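## Task

Scene 1: pick up the C battery from the desk and set it on the counter so it stays there with no help from the robot. Then open the gripper and back away. It fails if any desk carton reaches the floor, or if the robot tips over or finishes leaning.

## Robot and tools

ROBOT. A wheeled base that can only drive straight or turn in place (no sideways motion). It carries a lifting column with two six-joint arms, each with a two-finger gripper, and a head that tilts. Shoulder height S = 0.90 m + column_m. Folded, the robot is 0.73 m long, 0.62 m wide and S + 0.43 m tall, and its front sits 0.40 m ahead of the column. Cameras: cam_head_left, cam_head_right, cam_left_wrist, cam_right_wrist, nav_camera.

FRAMES. Base frame: origin on the floor under the column, between the drive wheels; x forward, y to the robot's left, z up. left_hand and right_hand are reported in this frame as the point where the fingers meet (fingertips 8 mm farther). The hand's z axis is the finger direction (quat_wxyz maps (0,0,1) onto it), its y axis runs along the opening. The odometry frame is the base frame as it was at scene start; base_odometry counts wheel turns only, so slip shows up as false travel. Heading: left positive, -3.142 to 3.142.

execute_actions. Argument "actions": a list holding zero or one action. An empty list only reports state and images. An action may contain:
- "base": exactly one key. translate_m = straight drive in metres, relative to where the base last measured itself, forward positive, -3 to 3. rotate_rad = in-place turn in radians, relative, counter-clockwise (left) positive, -3.2 to 3.2.
- "joints": an object of absolute targets keyed by joint name, any subset: column_m 0 to 0.8 m; head_tilt_rad -0.61 to 1.308 (positive tilts down); left_/right_joint1_rad -2.879 to 2.879; joint2 0 to 3.141; joint3 0 to 3.019; joint4 -1.692 to 1.57; joint5 -1.57 to 1.57 (positive swings the hand to the robot's right); joint6 -2.094 to 2.094 (roll, clockwise seen from behind positive); left_/right_gripper_m 0 to 0.093 m fingertip gap.
- "speeds": optional caps for this action only: translate_m 0.05 to 0.8 m/s, rotate_rad 0.1 to 1 rad/s (maxima are the defaults). Arms ignore it.
Parts of one action start together. A base move needing over 8.667 s, any unknown key or any out-of-range number makes the whole call rejected with no motion. No action exceeds 15 s. "cameras": list of names, ["all"] or null for every camera, [] for none.

wait {seconds: 0 to 10}: no new command, returns state and images. zoom_image {camera, region:[x0,y0,x1,y1]} in pixels of that camera's latest full image, origin top-left, at most 504x504. finished_scene {scene: 1 or 2}: final, ends the scene and reports success; the next scene's task comes in its result. Replying without any tool call ends everything.

ARM GEOMETRY. With joint1 at -1.57 (left) or 1.57 (right) and joints 5, 6 at 0, the arm lies in a vertical plane straight ahead, 0.23 m beside the column. Let a = j2 - 0.35, b = 1.05 + j2 - j3, c = b - j4 (c = 1.57 means fingers straight down). Hand point: ahead = 0.12 + 0.39 sin a + 0.38 cos b + 0.25 cos c; height = S + 0.39 cos a - 0.38 sin b - 0.25 sin c. Example: j2, j3, j4 = 0.93, 0.78, 0.14 gives 0.60 m ahead, 0.25 m below S. Real hands tend to sit up to 5 cm lower and nearer the column (about 12 cm with heavy or distant loads); trust the reported hand position. Reach is about 1 m from the shoulder. Below 0.4 m height, the housing blocks a hand closer than 0.45 m ahead; avoid moving arms while column_m is under 0.3.

SMALL MOVES. A change under about 0.03 rad (0.08 for joints 2, 3) may not move anything even if "done". For gentle contact, step about 0.05 rad per call from your previous target.

GRIPPING. Fingers are 7 cm long; the hand body is 10 cm wide and 7 cm thick, and the wrist camera juts 11 cm to one side. To grasp, command a gap smaller than the object; "off_target" is then expected. If the reported gap stays 0.002 m or more above the target, something is held. Loads: with fingers down, up to 1 kg works 0.3 to 0.55 m below S out to 0.8 m ahead; light objects are easy almost anywhere in reach.

RESULT LINES. base_status / joint_status: done (within tolerance; for the base, wheels turned the full amount even if slipping), off_target (stopped short, may still push), contact_stop (base stalled or column sensed a load change), time_out, not_followed (a self-collision check withheld arm targets; back the moved joints off by 0.05 rad or more), limit_stop_at_motor_heat. on_its_own lists uncommanded behaviour; "held at" is a held target. turned_by_wheels differing from turned_by_imu by over about 4 % and 0.05 rad means a hit or slip. base_tilt in degrees (forward, right); a forward drop of 0.5 degrees in a move means leaning back. motor_effort lists only the wheels. wheel_motors_off = 1 means wheel motors are cut.

COLUMN. Lowering stops with contact_stop when a hand or its load touches down; it may sink up to 0.15 to 0.2 m further, and it will not go down again until raised 0.2 m. A table top between 0.30 m up and 0.26 m below S can slide over the housing into the column.

AVOID. Knocking cartons off the desk; tipping or ending tilted; letting the arms hit or press each other; arms pushing for long (motors overheat, the arm drops at 100 °C; relieve by sending the reported joint positions back as targets); base pushing for about 3 s (wheels cut out for 2 s). After a base stall, reverse 0.05 m before trying again. Joints left out of an action may still chase old targets. At the end, open the gripper, lift away and leave the object resting by itself before finished_scene.

Each tool is called after "Emit:" as name(argument=value, ...), one argument or row to a line, values as JSON.

## Session

Emit:
execute_actions(
  actions=[],
)

Scene clock: 0.00 s.
base_odometry: x=+0.000 y=+0.000 heading=+0.000 (m, m, rad; odometry frame)
turned_by_wheels: +0.000 (rad since the last result)
turned_by_imu: +0.000 (rad since the last result)
base_tilt: forward=+0.2 right=+0.0 (deg)
base_status: not commanded
joint_positions: column_m=+0.552 head_tilt_rad=+0.880 left_joint1_rad=-1.587 left_joint2_rad=+0.889 left_joint3_rad=+0.411 left_joint4_rad=-0.965 left_joint5_rad=-0.006 left_joint6_rad=-0.015 left_gripper_m=+0.094 right_joint1_rad=+1.561 right_joint2_rad=+0.858 right_joint3_rad=+0.416 right_joint4_rad=-0.971 right_joint5_rad=-0.003 right_joint6_rad=+0.094 right_gripper_m=+0.095
joint_status: not commanded
wheel_motors_off: 0
motor_effort: left_wheel=+0 right_wheel=+1 (%)
left_hand: x=+0.1448 y=+0.2221 z=+1.2527 quat_wxyz=(+0.444, -0.001, -0.896, -0.001) (m; base frame)
right_hand: x=+0.1530 y=-0.2270 z=+1.2536 quat_wxyz=(+0.429, -0.047, -0.902, +0.022) (m; base frame)
pictures: cam_head_left, cam_head_right, cam_left_wrist, cam_right_wrist, nav_camera
Images, in order (width x height): cam_head_left 672x504, cam_head_right 672x504, cam_left_wrist 672x504, cam_right_wrist 672x504, nav_camera 672x504.

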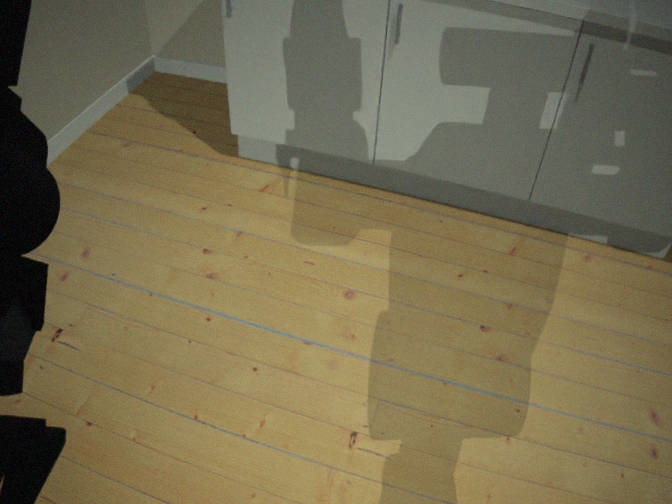

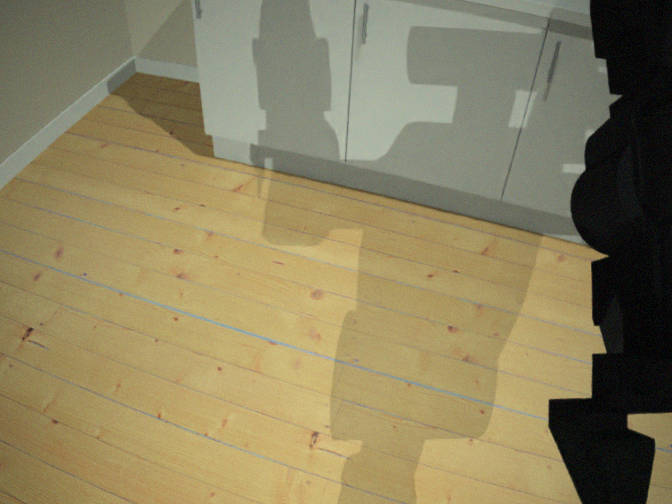

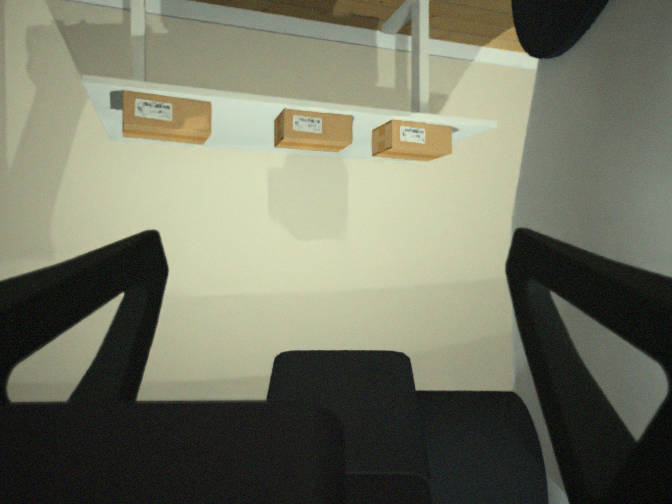

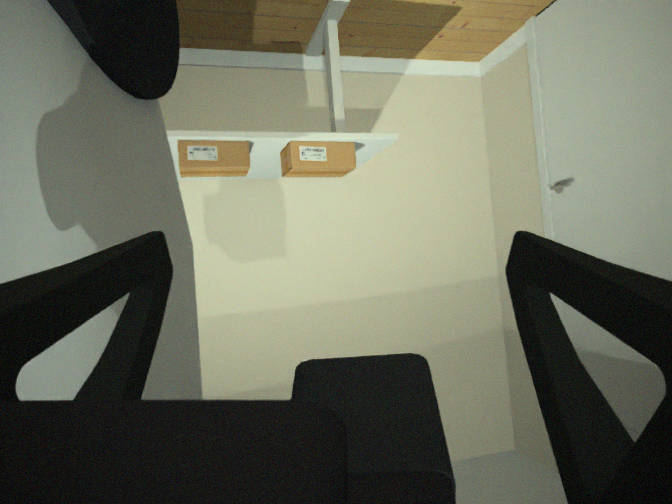

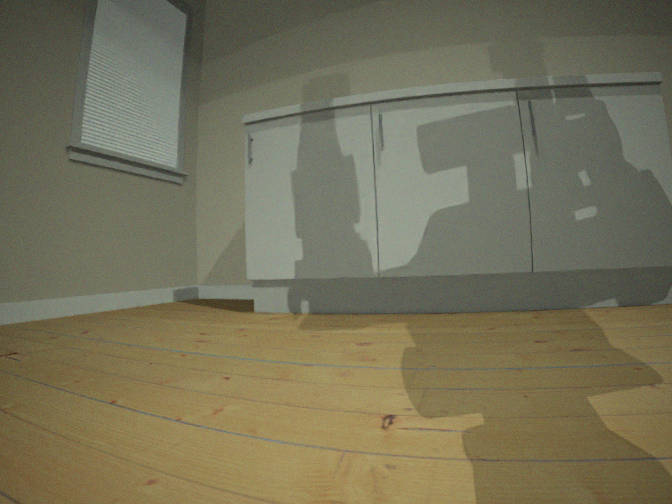

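Emit:
execute_actions(
  actions=[
    {"base":{"rotate_rad":3.1},"joints":{"head_tilt_rad":0.6}},
  ],
  cameras=["cam_head_left","nav_camera"],
)

Scene clock: 5.63 s.
base_odometry: x=+0.000 y=+0.000 heading=+3.098 (m, m, rad; odometry frame)
turned_by_wheels: +3.098 (rad since the last result)
turned_by_imu: +3.153 (rad since the last result)
base_tilt: forward=+0.0 right=+0.0 (deg)
base_status: done
joint_positions: column_m=+0.552 head_tilt_rad=+0.618 left_joint1_rad=-1.587 left_joint2_rad=+0.889 left_joint3_rad=+0.411 left_joint4_rad=-0.965 left_joint5_rad=-0.006 left_joint6_rad=-0.015 left_gripper_m=+0.094 right_joint1_rad=+1.561 right_joint2_rad=+0.858 right_joint3_rad=+0.416 right_joint4_rad=-0.971 right_joint5_rad=-0.003 right_joint6_rad=+0.094 right_gripper_m=+0.095
joint_status: all done
wheel_motors_off: 0
motor_effort: left_wheel=-6(39) right_wheel=+6(38) (%)
left_hand: x=+0.1448 y=+0.2221 z=+1.2527 quat_wxyz=(+0.444, -0.001, -0.896, -0.001) (m; base frame)
right_hand: x=+0.1530 y=-0.2270 z=+1.2536 quat_wxyz=(+0.429, -0.047, -0.902, +0.022) (m; base frame)
pictures: cam_head_left, nav_camera
Images, in order (width x height): cam_head_left 672x504, nav_camera 672x504.

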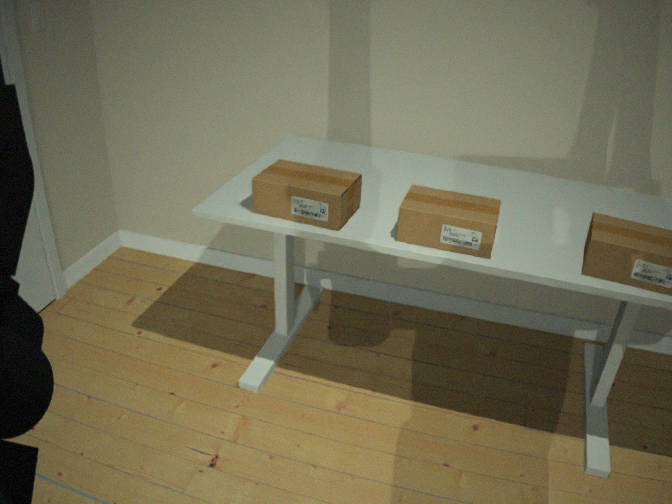

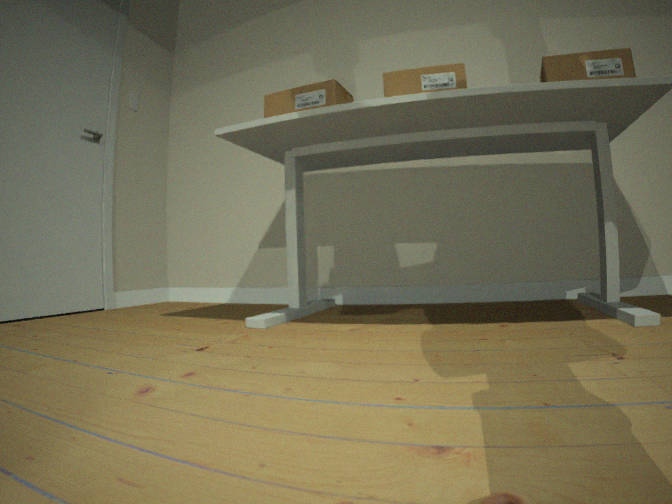

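Emit:
execute_actions(
  actions=[
    {"base":{"rotate_rad":-0.45},"joints":{"column_m":0.8,"head_tilt_rad":0.65}},
  ],
  cameras=["cam_head_left","cam_head_right"],
)

Emit:
execute_actions(
  actions=[
    {"base":{"translate_m":0.5},"joints":{"head_tilt_rad":0.95}},
  ],
  cameras=["cam_head_left","cam_head_right"],
)

Scene clock: 10.37 s.
base_odometry: x=+0.000 y=+0.000 heading=+2.650 (m, m, rad; odometry frame)
turned_by_wheels: -0.449 (rad since the last result)
turned_by_imu: -0.457 (rad since the last result)
base_tilt: forward=-0.1 right=-0.1 (deg)
base_status: done
joint_positions: column_m=+0.797 head_tilt_rad=+0.653 left_joint1_rad=-1.587 left_joint2_rad=+0.889 left_joint3_rad=+0.411 left_joint4_rad=-0.965 left_joint5_rad=-0.006 left_joint6_rad=-0.015 left_gripper_m=+0.094 right_joint1_rad=+1.561 right_joint2_rad=+0.858 right_joint3_rad=+0.416 right_joint4_rad=-0.971 right_joint5_rad=-0.003 right_joint6_rad=+0.094 right_gripper_m=+0.095
joint_status: all done
joint sent to its limit — the command would take column_m past its upper limit, so that joint was sent only as far as its limit.
wheel_motors_off: 0
motor_effort: left_wheel=+7(25) right_wheel=-9(27) (%)
left_hand: x=+0.1448 y=+0.2221 z=+1.4986 quat_wxyz=(+0.444, -0.001, -0.896, -0.001) (m; base frame)
right_hand: x=+0.1530 y=-0.2270 z=+1.4995 quat_wxyz=(+0.429, -0.047, -0.902, +0.022) (m; base frame)
pictures: cam_head_left, cam_head_right
Images, in order (width x height): cam_head_left 672x504, cam_head_right 672x504.

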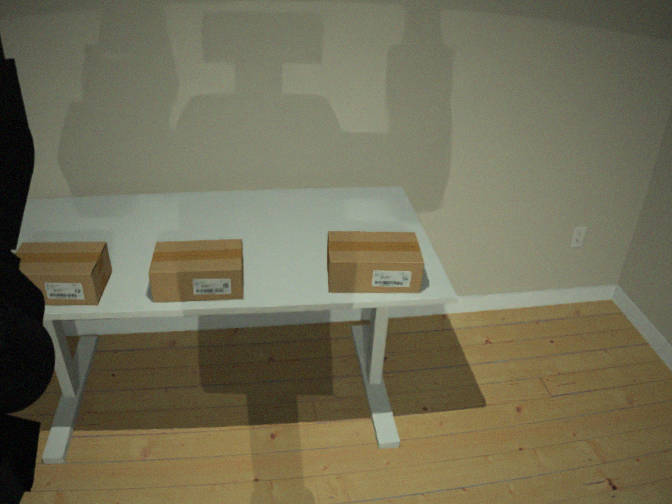

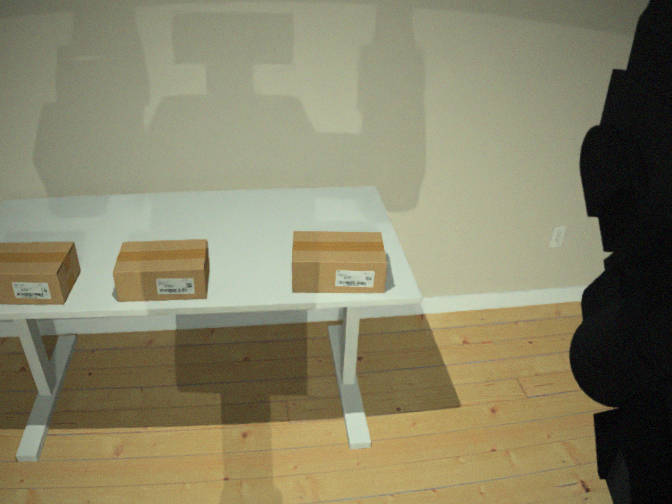

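Scene clock: 13.00 s.
base_odometry: x=-0.441 y=+0.236 heading=+2.651 (m, m, rad; odometry frame)
turned_by_wheels: +0.001 (rad since the last result)
turned_by_imu: +0.001 (rad since the last result)
base_tilt: forward=+0.1 right=-0.1 (deg)
base_status: done
joint_positions: column_m=+0.797 head_tilt_rad=+0.951 left_joint1_rad=-1.587 left_joint2_rad=+0.889 left_joint3_rad=+0.413 left_joint4_rad=-0.965 left_joint5_rad=-0.006 left_joint6_rad=-0.015 left_gripper_m=+0.094 right_joint1_rad=+1.561 right_joint2_rad=+0.858 right_joint3_rad=+0.420 right_joint4_rad=-0.971 right_joint5_rad=-0.003 right_joint6_rad=+0.094 right_gripper_m=+0.095
joint_status: all done
wheel_motors_off: 0
motor_effort: left_wheel=+2(53) right_wheel=-2(43) (%)
left_hand: x=+0.1456 y=+0.2221 z=+1.4983 quat_wxyz=(+0.443, -0.001, -0.897, -0.001) (m; base frame)
right_hand: x=+0.1546 y=-0.2270 z=+1.4991 quat_wxyz=(+0.428, -0.047, -0.902, +0.021) (m; base frame)
pictures: cam_head_left, cam_head_right
Images, in order (width x height): cam_head_left 672x504, cam_head_right 672x504.

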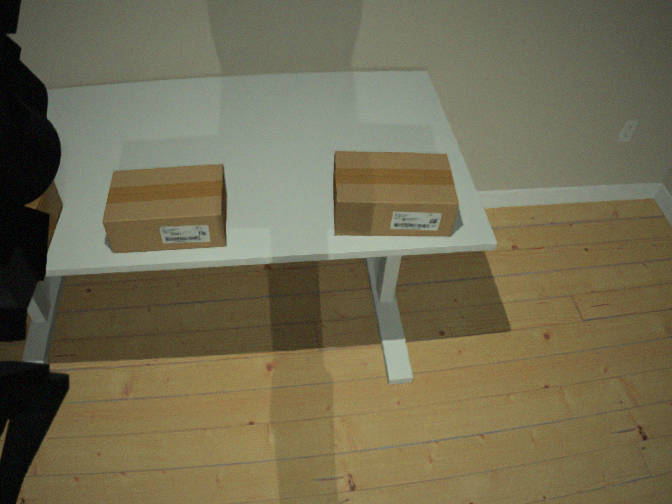

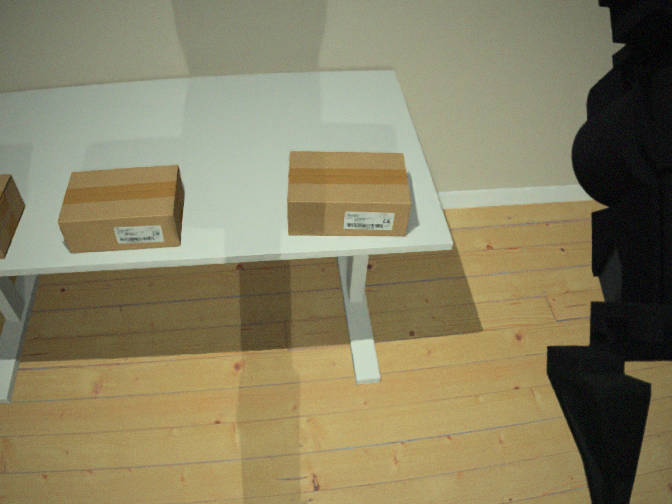

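Emit:
execute_actions(
  actions=[
    {"base":{"translate_m":0.45},"joints":{"head_tilt_rad":1.2,"right_joint2_rad":1.3,"right_joint3_rad":1.0,"right_joint4_rad":-0.1,"left_joint2_rad":1.3,"left_joint3_rad":1.0,"left_joint4_rad":-0.1}},
  ],
)

Scene clock: 17.37 s.
base_odometry: x=-0.838 y=+0.448 heading=+2.652 (m, m, rad; odometry frame)
turned_by_wheels: +0.001 (rad since the last result)
turned_by_imu: +0.002 (rad since the last result)
base_tilt: forward=+0.2 right=+0.0 (deg)
base_status: done
joint_positions: column_m=+0.797 head_tilt_rad=+1.198 left_joint1_rad=-1.587 left_joint2_rad=+1.303 left_joint3_rad=+1.000 left_joint4_rad=-0.105 left_joint5_rad=-0.006 left_joint6_rad=-0.015 left_gripper_m=+0.094 right_joint1_rad=+1.561 right_joint2_rad=+1.292 right_joint3_rad=+0.998 right_joint4_rad=-0.106 right_joint5_rad=-0.003 right_joint6_rad=+0.094 right_gripper_m=+0.095
joint_status: all done
wheel_motors_off: 0
motor_effort: left_wheel=+1(36) right_wheel=-1(39) (%)
left_hand: x=+0.5502 y=+0.2160 z=+1.3044 quat_wxyz=(-0.058, +0.004, -0.998, +0.005) (m; base frame)
right_hand: x=+0.5533 y=-0.2307 z=+1.3088 quat_wxyz=(-0.062, -0.049, -0.997, +0.000) (m; base frame)
pictures: cam_head_left, cam_head_right, cam_left_wrist, cam_right_wrist, nav_camera
Images, in order (width x height): cam_head_left 672x504, cam_head_right 672x504, cam_left_wrist 672x504, cam_right_wrist 672x504, nav_camera 672x504.

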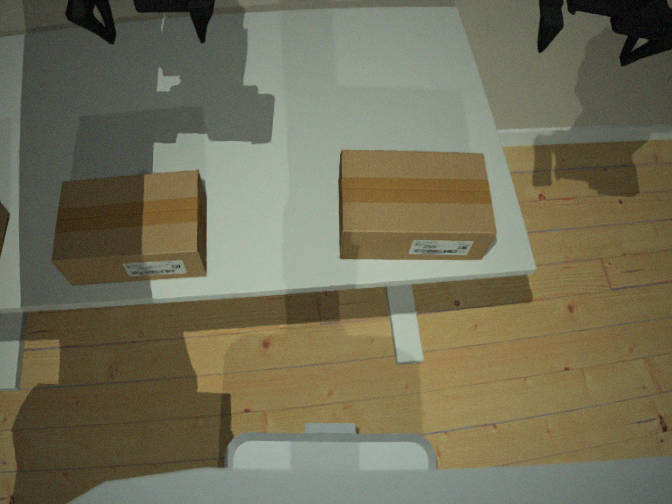

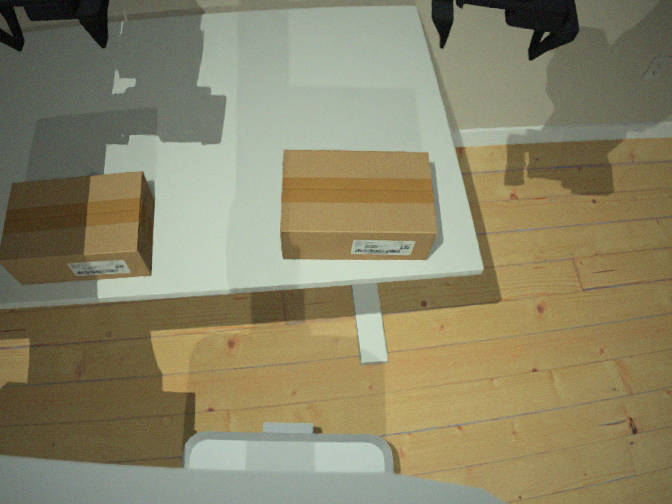

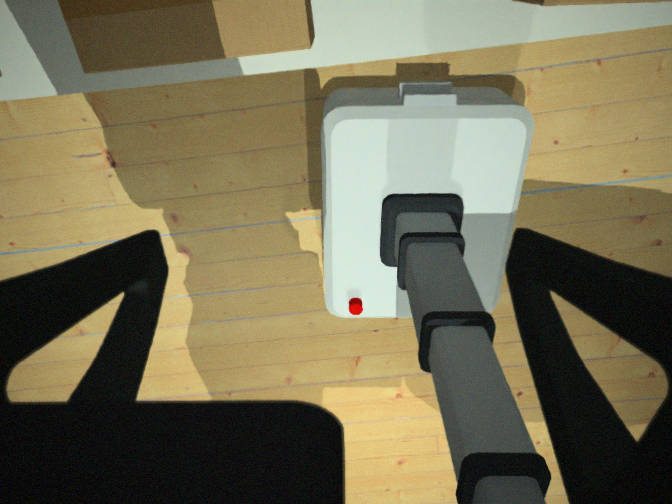

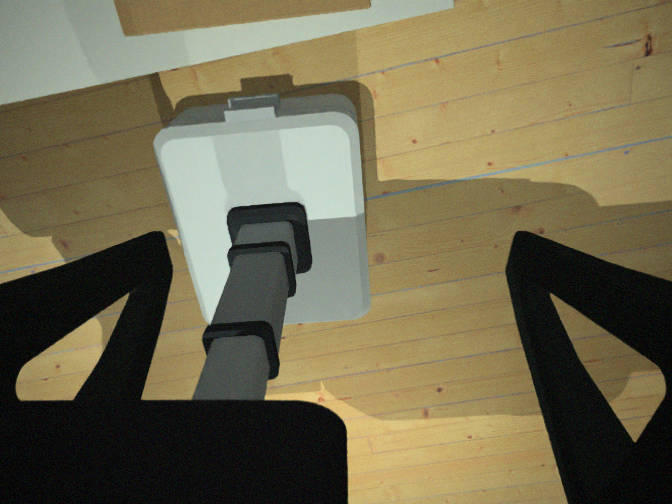

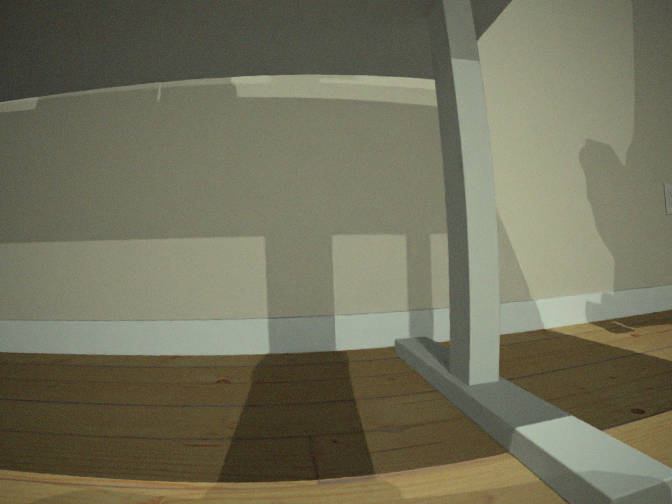

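Emit:
zoom_image(
  camera="cam_head_right",
  region=[0,120,200,270],
)

Emit:
execute_actions(
  actions=[
    {"base":{"translate_m":0.2},"joints":{"head_tilt_rad":1.3}},
  ],
)

Region (0, 120, 200, 270) of cam_head_right's 672x504 image, scaled by 2.520, with more detail than that image has; it fills the top 378 rows of this view, and the rest is white.

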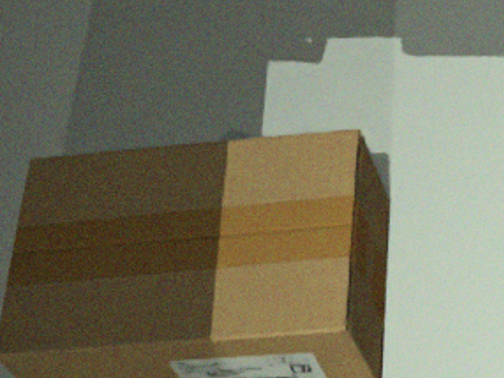

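Scene clock: 20.33 s.
base_odometry: x=-1.014 y=+0.542 heading=+2.653 (m, m, rad; odometry frame)
turned_by_wheels: +0.001 (rad since the last result)
turned_by_imu: +0.002 (rad since the last result)
base_tilt: forward=+0.1 right=-0.1 (deg)
base_status: done
joint_positions: column_m=+0.797 head_tilt_rad=+1.297 left_joint1_rad=-1.587 left_joint2_rad=+1.302 left_joint3_rad=+0.999 left_joint4_rad=-0.105 left_joint5_rad=-0.006 left_joint6_rad=-0.015 left_gripper_m=+0.094 right_joint1_rad=+1.561 right_joint2_rad=+1.292 right_joint3_rad=+1.001 right_joint4_rad=-0.106 right_joint5_rad=-0.003 right_joint6_rad=+0.094 right_gripper_m=+0.095
joint_status: all done
wheel_motors_off: 0
motor_effort: left_wheel=+1(34) right_wheel=-2(37) (%)
left_hand: x=+0.5498 y=+0.2160 z=+1.3046 quat_wxyz=(-0.058, +0.004, -0.998, +0.005) (m; base frame)
right_hand: x=+0.5547 y=-0.2307 z=+1.3090 quat_wxyz=(-0.063, -0.049, -0.997, +0.000) (m; base frame)
pictures: cam_head_left, cam_head_right, cam_left_wrist, cam_right_wrist, nav_camera
Images, in order (width x height): cam_head_left 672x504, cam_head_right 672x504, cam_left_wrist 672x504, cam_right_wrist 672x504, nav_camera 672x504.

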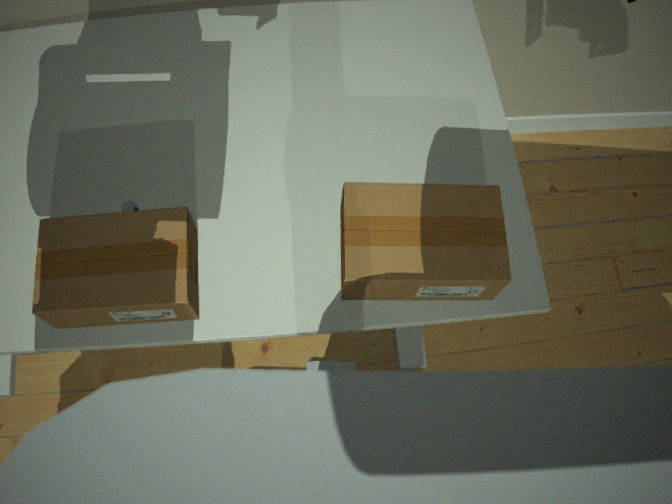

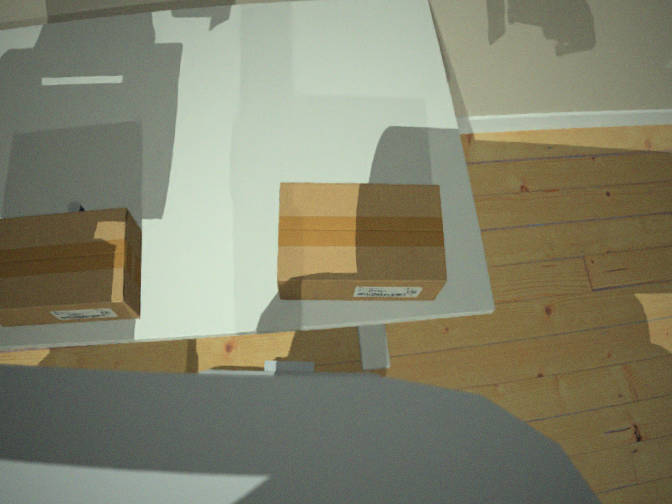

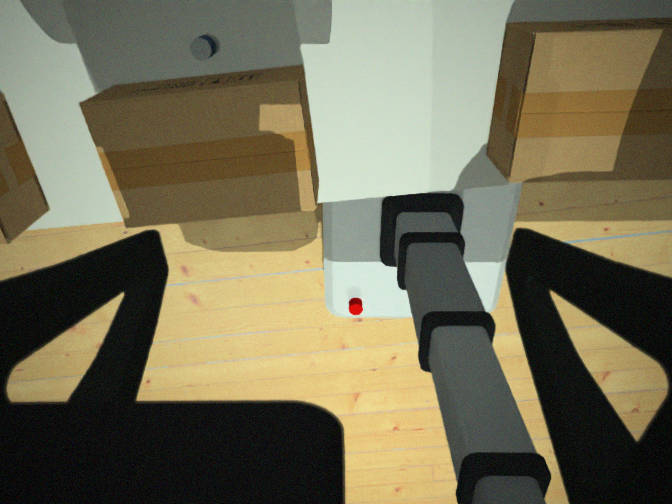

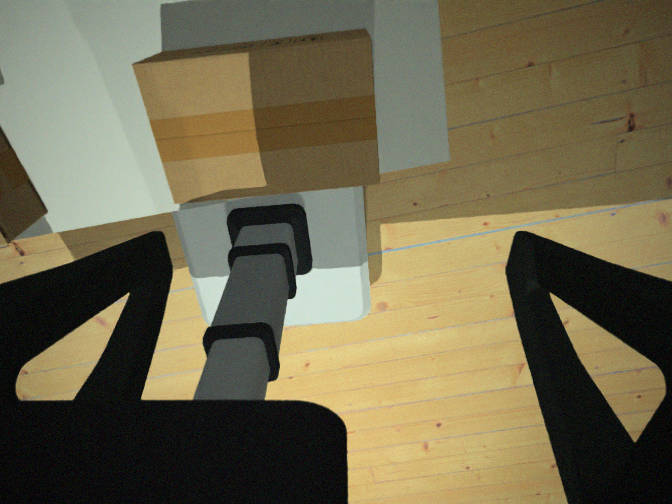

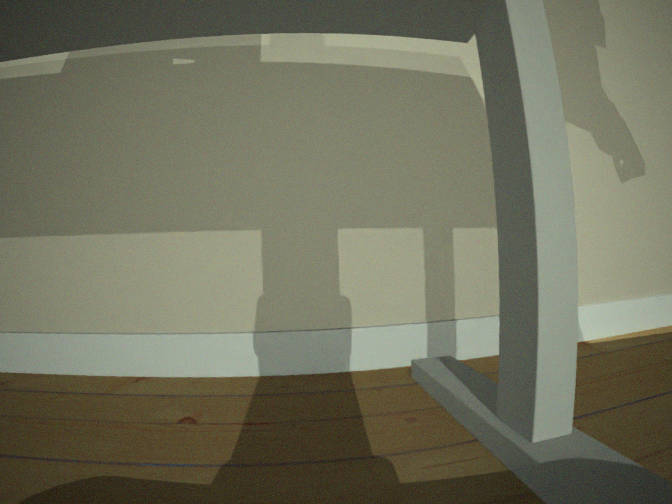

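Emit:
execute_actions(
  actions=[
    {"base":{"rotate_rad":0.34},"joints":{"right_joint2_rad":0.9,"right_joint3_rad":0.42,"right_joint4_rad":-0.96,"left_joint2_rad":1.45,"left_joint3_rad":1.0,"left_joint4_rad":-0.07}},
  ],
  cameras=["cam_head_left","cam_left_wrist"],
)

Scene clock: 27.17 s.
base_odometry: x=-1.014 y=+0.542 heading=+2.991 (m, m, rad; odometry frame)
turned_by_wheels: +0.338 (rad since the last result)
turned_by_imu: +0.345 (rad since the last result)
base_tilt: forward=+0.0 right=-0.1 (deg)
base_status: done
joint_positions: column_m=+0.797 head_tilt_rad=+1.297 left_joint1_rad=-1.587 left_joint2_rad=+1.464 left_joint3_rad=+0.996 left_joint4_rad=-0.071 left_joint5_rad=-0.006 left_joint6_rad=-0.015 left_gripper_m=+0.094 right_joint1_rad=+1.560 right_joint2_rad=+0.898 right_joint3_rad=+0.413 right_joint4_rad=-0.947 right_joint5_rad=-0.003 right_joint6_rad=+0.094 right_gripper_m=+0.095
joint_status: all done
wheel_motors_off: 0
motor_effort: left_wheel=-5(42) right_wheel=+6(28) (%)
left_hand: x=+0.4869 y=+0.2156 z=+1.2409 quat_wxyz=(+0.008, +0.003, -1.000, +0.004) (m; base frame)
right_hand: x=+0.1464 y=-0.2272 z=+1.4945 quat_wxyz=(+0.438, -0.048, -0.897, +0.022) (m; base frame)
pictures: cam_head_left, cam_left_wrist
Images, in order (width x height): cam_head_left 672x504, cam_left_wrist 672x504.

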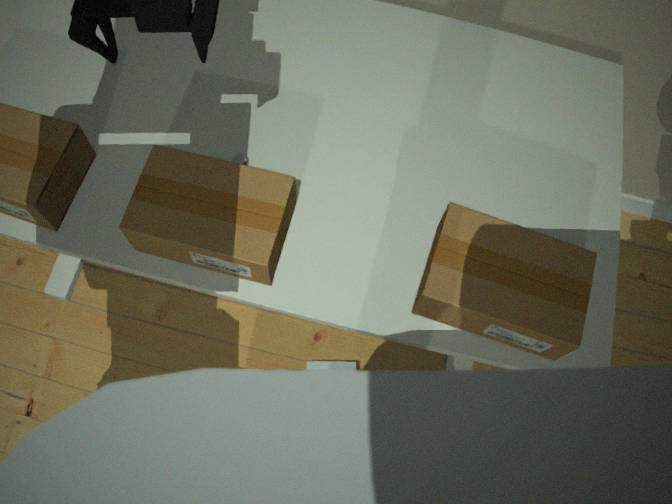

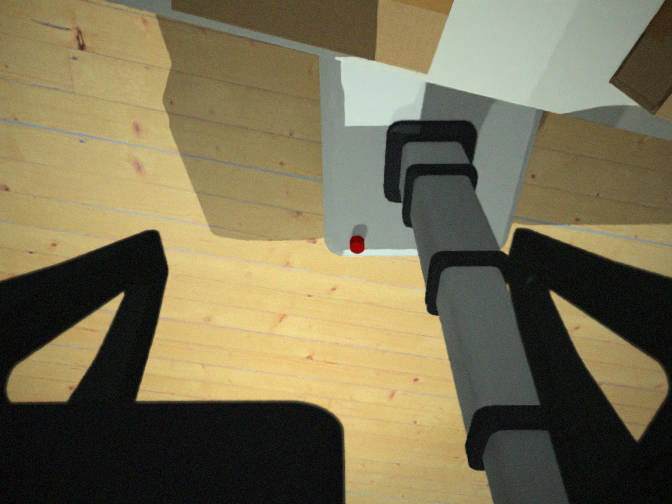

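Emit:
execute_actions(
  actions=[
    {"joints":{"left_joint2_rad":1.47,"left_joint3_rad":1.45,"left_joint4_rad":-0.47,"left_joint6_rad":0.3,"head_tilt_rad":1.1}},
  ],
  cameras=["cam_head_left","cam_left_wrist"],
)

Emit:
execute_actions(
  actions=[
    {"joints":{"column_m":0.55}},
  ],
  cameras=["cam_head_left","cam_left_wrist"],
)

Scene clock: 32.73 s.
base_odometry: x=-1.014 y=+0.542 heading=+2.991 (m, m, rad; odometry frame)
turned_by_wheels: +0.000 (rad since the last result)
turned_by_imu: +0.000 (rad since the last result)
base_tilt: forward=+0.2 right=-0.1 (deg)
base_status: not commanded
joint_positions: column_m=+0.797 head_tilt_rad=+1.113 left_joint1_rad=-1.587 left_joint2_rad=+1.466 left_joint3_rad=+1.448 left_joint4_rad=-0.462 left_joint5_rad=-0.006 left_joint6_rad=+0.283 left_gripper_m=+0.094 right_joint1_rad=+1.560 right_joint2_rad=+0.898 right_joint3_rad=+0.413 right_joint4_rad=-0.947 right_joint5_rad=-0.003 right_joint6_rad=+0.094 right_gripper_m=+0.095
joint_status: all done
wheel_motors_off: 0
motor_effort: left_wheel=-8(8) right_wheel=+7(8) (%)
left_hand: x=+0.6655 y=+0.2148 z=+1.2874 quat_wxyz=(-0.022, -0.145, -0.989, +0.001) (m; base frame)
right_hand: x=+0.1464 y=-0.2272 z=+1.4945 quat_wxyz=(+0.438, -0.048, -0.897, +0.022) (m; base frame)
pictures: cam_head_left, cam_left_wrist
Images, in order (width x height): cam_head_left 672x504, cam_left_wrist 672x504.

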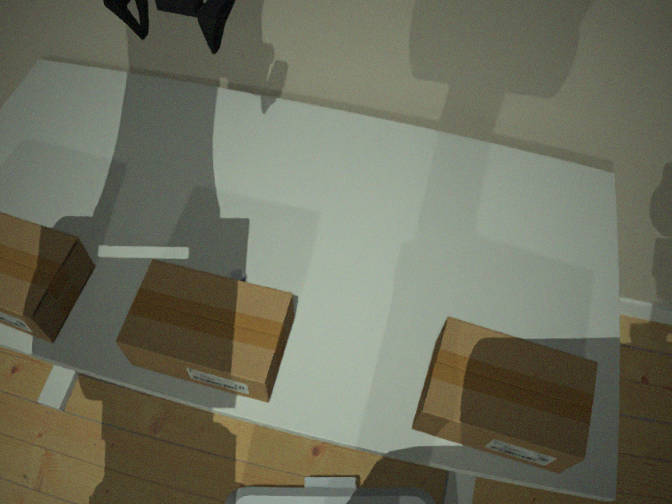

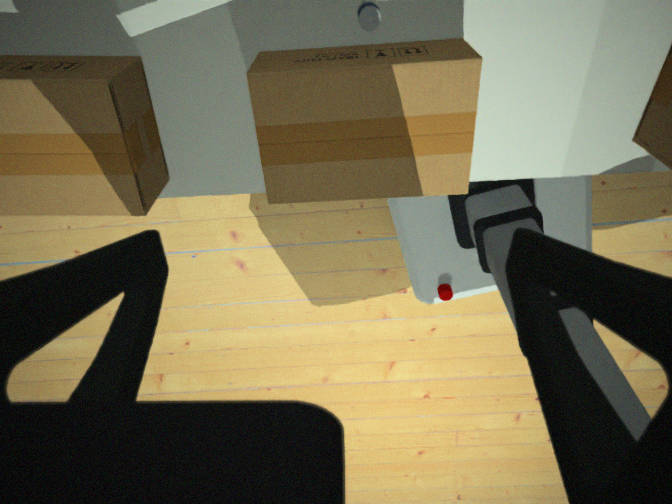

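Scene clock: 36.50 s.
base_odometry: x=-1.014 y=+0.542 heading=+2.991 (m, m, rad; odometry frame)
turned_by_wheels: +0.000 (rad since the last result)
turned_by_imu: +0.000 (rad since the last result)
base_tilt: forward=+0.0 right=-0.2 (deg)
base_status: not commanded
joint_positions: column_m=+0.550 head_tilt_rad=+1.113 left_joint1_rad=-1.587 left_joint2_rad=+1.466 left_joint3_rad=+1.448 left_joint4_rad=-0.462 left_joint5_rad=-0.006 left_joint6_rad=+0.283 left_gripper_m=+0.094 right_joint1_rad=+1.560 right_joint2_rad=+0.898 right_joint3_rad=+0.413 right_joint4_rad=-0.947 right_joint5_rad=-0.003 right_joint6_rad=+0.094 right_gripper_m=+0.095
joint_status: all done
wheel_motors_off: 0
motor_effort: left_wheel=-8(8) right_wheel=+9(8) (%)
left_hand: x=+0.6655 y=+0.2148 z=+1.0400 quat_wxyz=(-0.022, -0.145, -0.989, +0.001) (m; base frame)
right_hand: x=+0.1464 y=-0.2272 z=+1.2472 quat_wxyz=(+0.438, -0.048, -0.897, +0.022) (m; base frame)
pictures: cam_head_left, cam_left_wrist
Images, in order (width x height): cam_head_left 672x504, cam_left_wrist 672x504.

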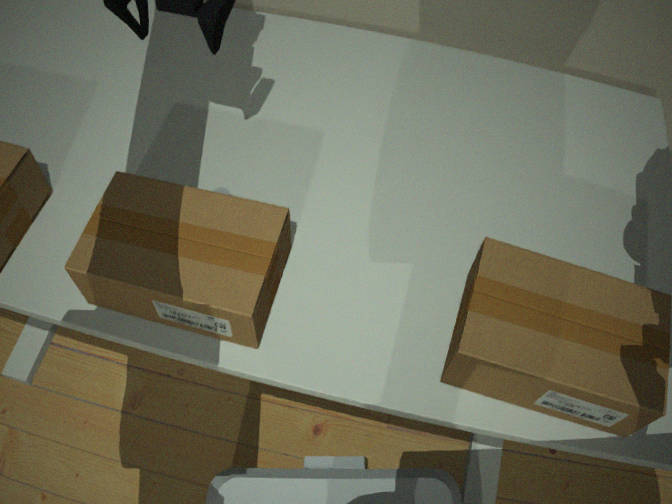

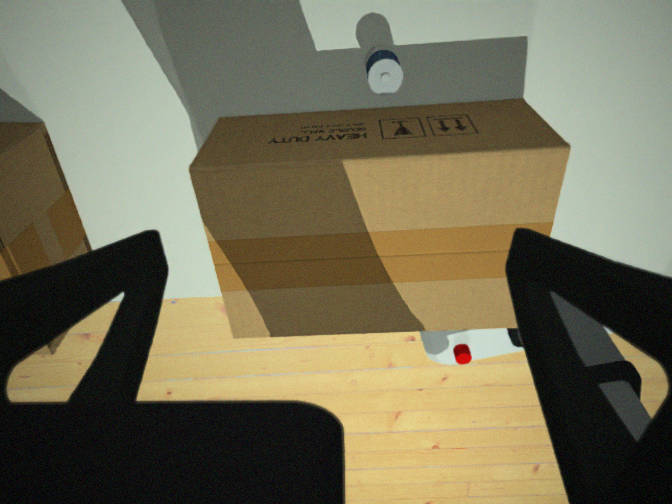

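Emit:
execute_actions(
  actions=[
    {"base":{"translate_m":0.05},"joints":{"column_m":0.46,"left_joint4_rad":-0.56}},
  ],
  cameras=["cam_head_left","cam_left_wrist"],
)

Scene clock: 41.23 s.
base_odometry: x=-1.064 y=+0.550 heading=+2.991 (m, m, rad; odometry frame)
turned_by_wheels: +0.000 (rad since the last result)
turned_by_imu: +0.001 (rad since the last result)
base_tilt: forward=+0.1 right=-0.1 (deg)
base_status: done
joint_positions: column_m=+0.460 head_tilt_rad=+1.112 left_joint1_rad=-1.587 left_joint2_rad=+1.466 left_joint3_rad=+1.442 left_joint4_rad=-0.557 left_joint5_rad=-0.006 left_joint6_rad=+0.283 left_gripper_m=+0.094 right_joint1_rad=+1.560 right_joint2_rad=+0.898 right_joint3_rad=+0.418 right_joint4_rad=-0.948 right_joint5_rad=-0.003 right_joint6_rad=+0.094 right_gripper_m=+0.095
joint_status: all done
wheel_motors_off: 0
motor_effort: left_wheel=+1(31) right_wheel=+3(47) (%)
left_hand: x=+0.6391 y=+0.2150 z=+0.9492 quat_wxyz=(+0.028, -0.145, -0.989, +0.008) (m; base frame)
right_hand: x=+0.1490 y=-0.2272 z=+1.1566 quat_wxyz=(+0.437, -0.048, -0.898, +0.022) (m; base frame)
pictures: cam_head_left, cam_left_wrist
Images, in order (width x height): cam_head_left 672x504, cam_left_wrist 672x504.

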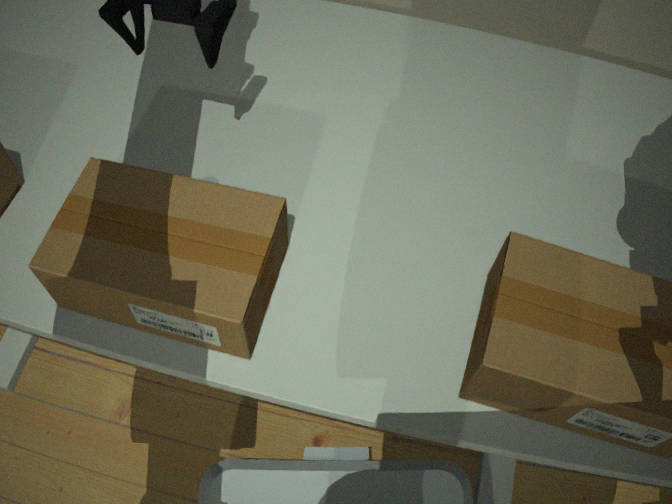

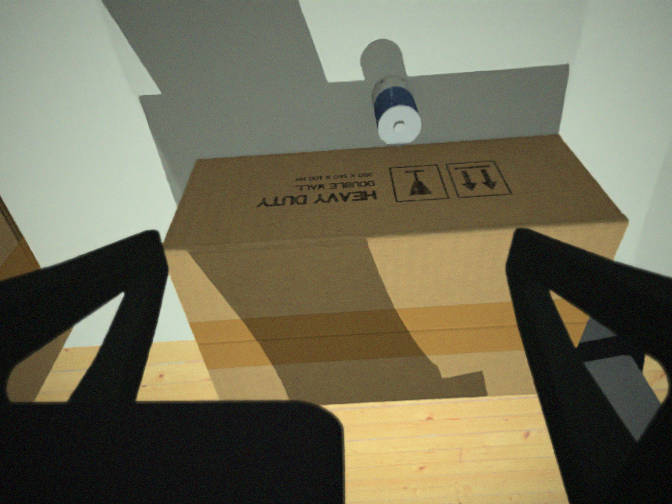

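Emit:
execute_actions(
  actions=[
    {"base":{"rotate_rad":-0.035},"joints":{"column_m":0.42}},
  ],
  cameras=["cam_head_left","cam_left_wrist"],
)

Scene clock: 45.93 s.
base_odometry: x=-1.064 y=+0.550 heading=+2.957 (m, m, rad; odometry frame)
turned_by_wheels: -0.034 (rad since the last result)
turned_by_imu: -0.034 (rad since the last result)
base_tilt: forward=+0.1 right=-0.1 (deg)
base_status: done
joint_positions: column_m=+0.420 head_tilt_rad=+1.112 left_joint1_rad=-1.588 left_joint2_rad=+1.466 left_joint3_rad=+1.442 left_joint4_rad=-0.557 left_joint5_rad=-0.006 left_joint6_rad=+0.283 left_gripper_m=+0.094 right_joint1_rad=+1.560 right_joint2_rad=+0.898 right_joint3_rad=+0.418 right_joint4_rad=-0.948 right_joint5_rad=-0.003 right_joint6_rad=+0.094 right_gripper_m=+0.095
joint_status: all done
wheel_motors_off: 0
motor_effort: left_wheel=+1(25) right_wheel=-1(18) (%)
left_hand: x=+0.6391 y=+0.2145 z=+0.9092 quat_wxyz=(+0.028, -0.146, -0.989, +0.009) (m; base frame)
right_hand: x=+0.1490 y=-0.2272 z=+1.1166 quat_wxyz=(+0.437, -0.048, -0.898, +0.022) (m; base frame)
pictures: cam_head_left, cam_left_wrist
Images, in order (width x height): cam_head_left 672x504, cam_left_wrist 672x504.

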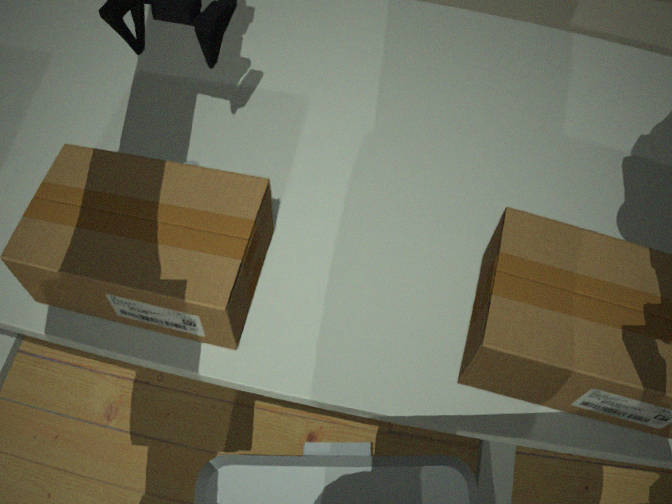

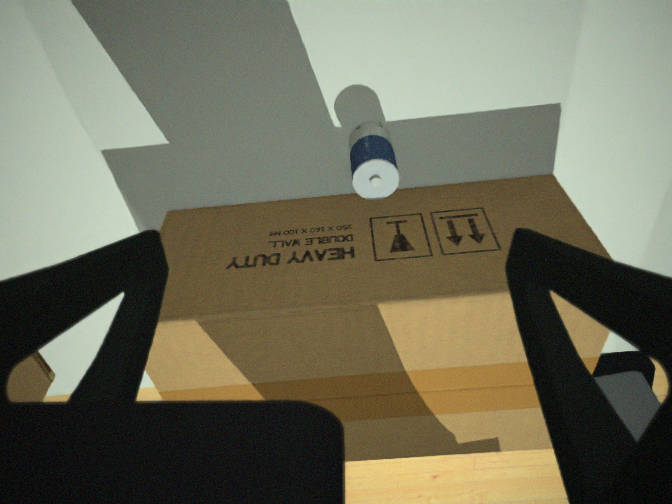

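Emit:
execute_actions(
  actions=[
    {"base":{"translate_m":-0.03},"joints":{"column_m":0.38}},
  ],
  cameras=["cam_head_left","cam_left_wrist"],
)

Scene clock: 48.57 s.
base_odometry: x=-1.034 y=+0.544 heading=+2.957 (m, m, rad; odometry frame)
turned_by_wheels: +0.000 (rad since the last result)
turned_by_imu: +0.000 (rad since the last result)
base_tilt: forward=+0.1 right=+0.1 (deg)
base_status: done
joint_positions: column_m=+0.380 head_tilt_rad=+1.112 left_joint1_rad=-1.588 left_joint2_rad=+1.467 left_joint3_rad=+1.441 left_joint4_rad=-0.557 left_joint5_rad=-0.006 left_joint6_rad=+0.283 left_gripper_m=+0.094 right_joint1_rad=+1.560 right_joint2_rad=+0.898 right_joint3_rad=+0.416 right_joint4_rad=-0.949 right_joint5_rad=-0.003 right_joint6_rad=+0.094 right_gripper_m=+0.095
joint_status: all done
wheel_motors_off: 0
motor_effort: left_wheel=-1(33) right_wheel=-2(31) (%)
left_hand: x=+0.6384 y=+0.2145 z=+0.8689 quat_wxyz=(+0.028, -0.146, -0.989, +0.009) (m; base frame)
right_hand: x=+0.1481 y=-0.2272 z=+1.0769 quat_wxyz=(+0.437, -0.048, -0.898, +0.022) (m; base frame)
pictures: cam_head_left, cam_left_wrist
Images, in order (width x height): cam_head_left 672x504, cam_left_wrist 672x504.

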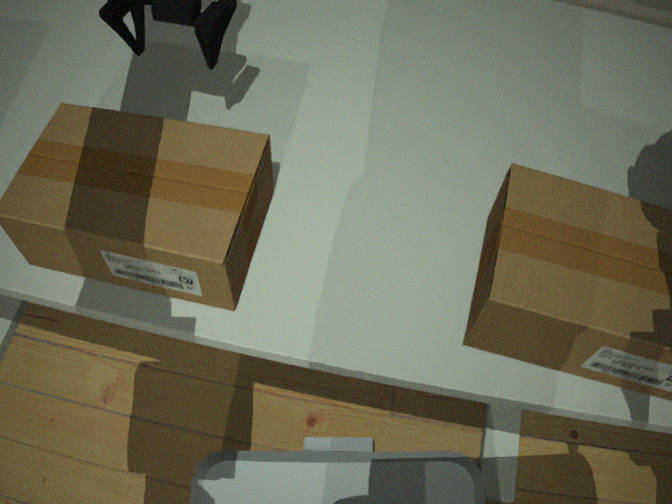

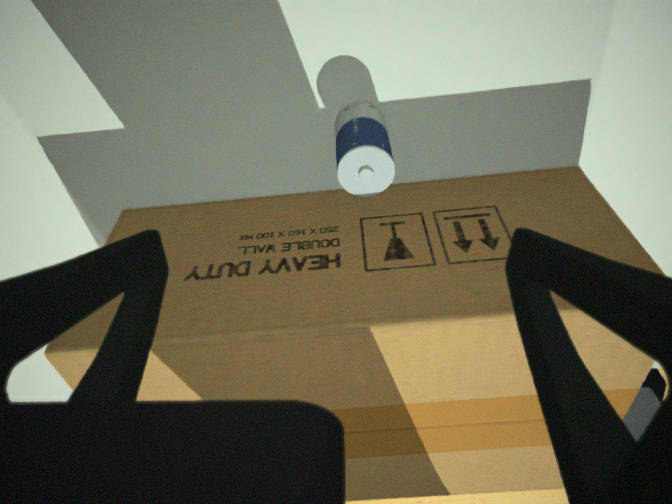

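Emit:
execute_actions(
  actions=[
    {"base":{"translate_m":-0.02},"joints":{"column_m":0.33}},
  ],
  cameras=["cam_head_left","cam_left_wrist"],
)

Scene clock: 51.97 s.
base_odometry: x=-1.015 y=+0.541 heading=+2.958 (m, m, rad; odometry frame)
turned_by_wheels: +0.000 (rad since the last result)
turned_by_imu: +0.001 (rad since the last result)
base_tilt: forward=+0.2 right=-0.1 (deg)
base_status: done
joint_positions: column_m=+0.330 head_tilt_rad=+1.112 left_joint1_rad=-1.588 left_joint2_rad=+1.467 left_joint3_rad=+1.441 left_joint4_rad=-0.557 left_joint5_rad=-0.006 left_joint6_rad=+0.283 left_gripper_m=+0.094 right_joint1_rad=+1.560 right_joint2_rad=+0.898 right_joint3_rad=+0.417 right_joint4_rad=-0.950 right_joint5_rad=-0.003 right_joint6_rad=+0.094 right_gripper_m=+0.095
joint_status: all done
wheel_motors_off: 0
motor_effort: left_wheel=+0(35) right_wheel=-2(33) (%)
left_hand: x=+0.6378 y=+0.2145 z=+0.8185 quat_wxyz=(+0.029, -0.146, -0.989, +0.009) (m; base frame)
right_hand: x=+0.1481 y=-0.2272 z=+1.0272 quat_wxyz=(+0.438, -0.048, -0.897, +0.022) (m; base frame)
pictures: cam_head_left, cam_left_wrist
Images, in order (width x height): cam_head_left 672x504, cam_left_wrist 672x504.

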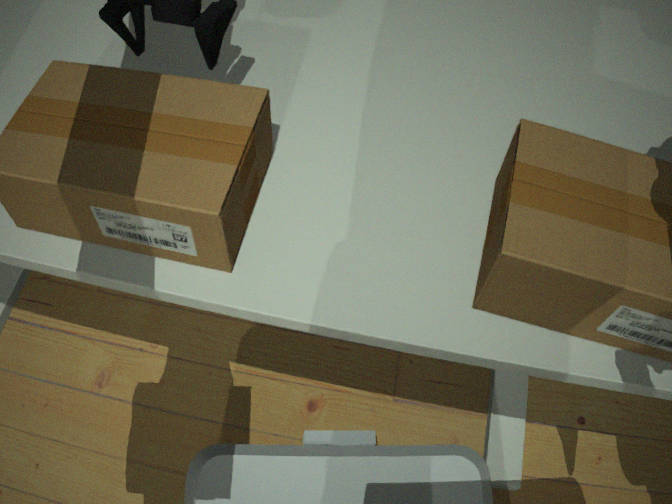

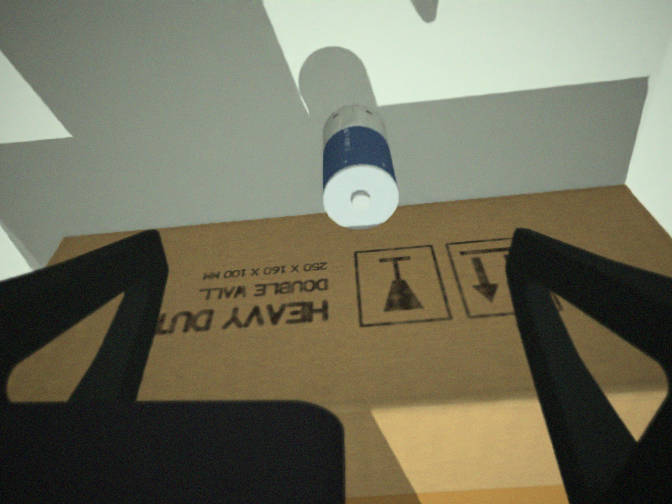

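Emit:
execute_actions(
  actions=[
    {"joints":{"column_m":0.285}},
  ],
  cameras=["cam_left_wrist"],
)

Scene clock: 54.37 s.
base_odometry: x=-1.015 y=+0.541 heading=+2.958 (m, m, rad; odometry frame)
turned_by_wheels: +0.000 (rad since the last result)
turned_by_imu: +0.000 (rad since the last result)
base_tilt: forward=+0.3 right=-0.2 (deg)
base_status: not commanded
joint_positions: column_m=+0.285 head_tilt_rad=+1.112 left_joint1_rad=-1.588 left_joint2_rad=+1.467 left_joint3_rad=+1.441 left_joint4_rad=-0.557 left_joint5_rad=-0.006 left_joint6_rad=+0.283 left_gripper_m=+0.094 right_joint1_rad=+1.560 right_joint2_rad=+0.898 right_joint3_rad=+0.417 right_joint4_rad=-0.950 right_joint5_rad=-0.003 right_joint6_rad=+0.094 right_gripper_m=+0.095
joint_status: all done
wheel_motors_off: 0
motor_effort: left_wheel=-1(0) right_wheel=-3(3) (%)
left_hand: x=+0.6378 y=+0.2145 z=+0.7735 quat_wxyz=(+0.029, -0.146, -0.989, +0.009) (m; base frame)
right_hand: x=+0.1481 y=-0.2272 z=+0.9822 quat_wxyz=(+0.438, -0.048, -0.897, +0.022) (m; base frame)
pictures: cam_left_wrist
Images, in order (width x height): cam_left_wrist 672x504.

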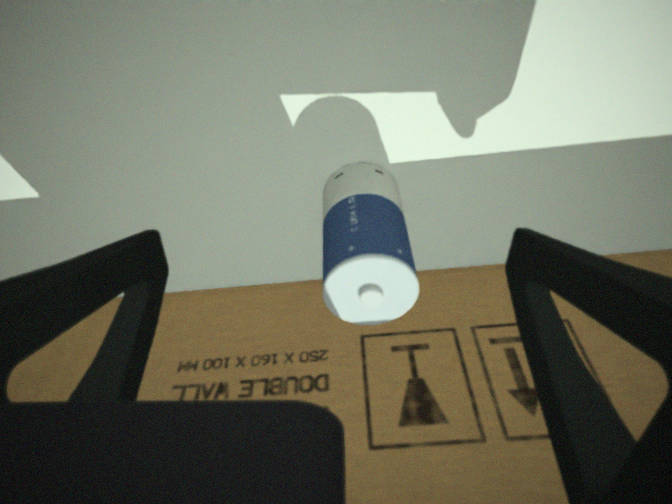

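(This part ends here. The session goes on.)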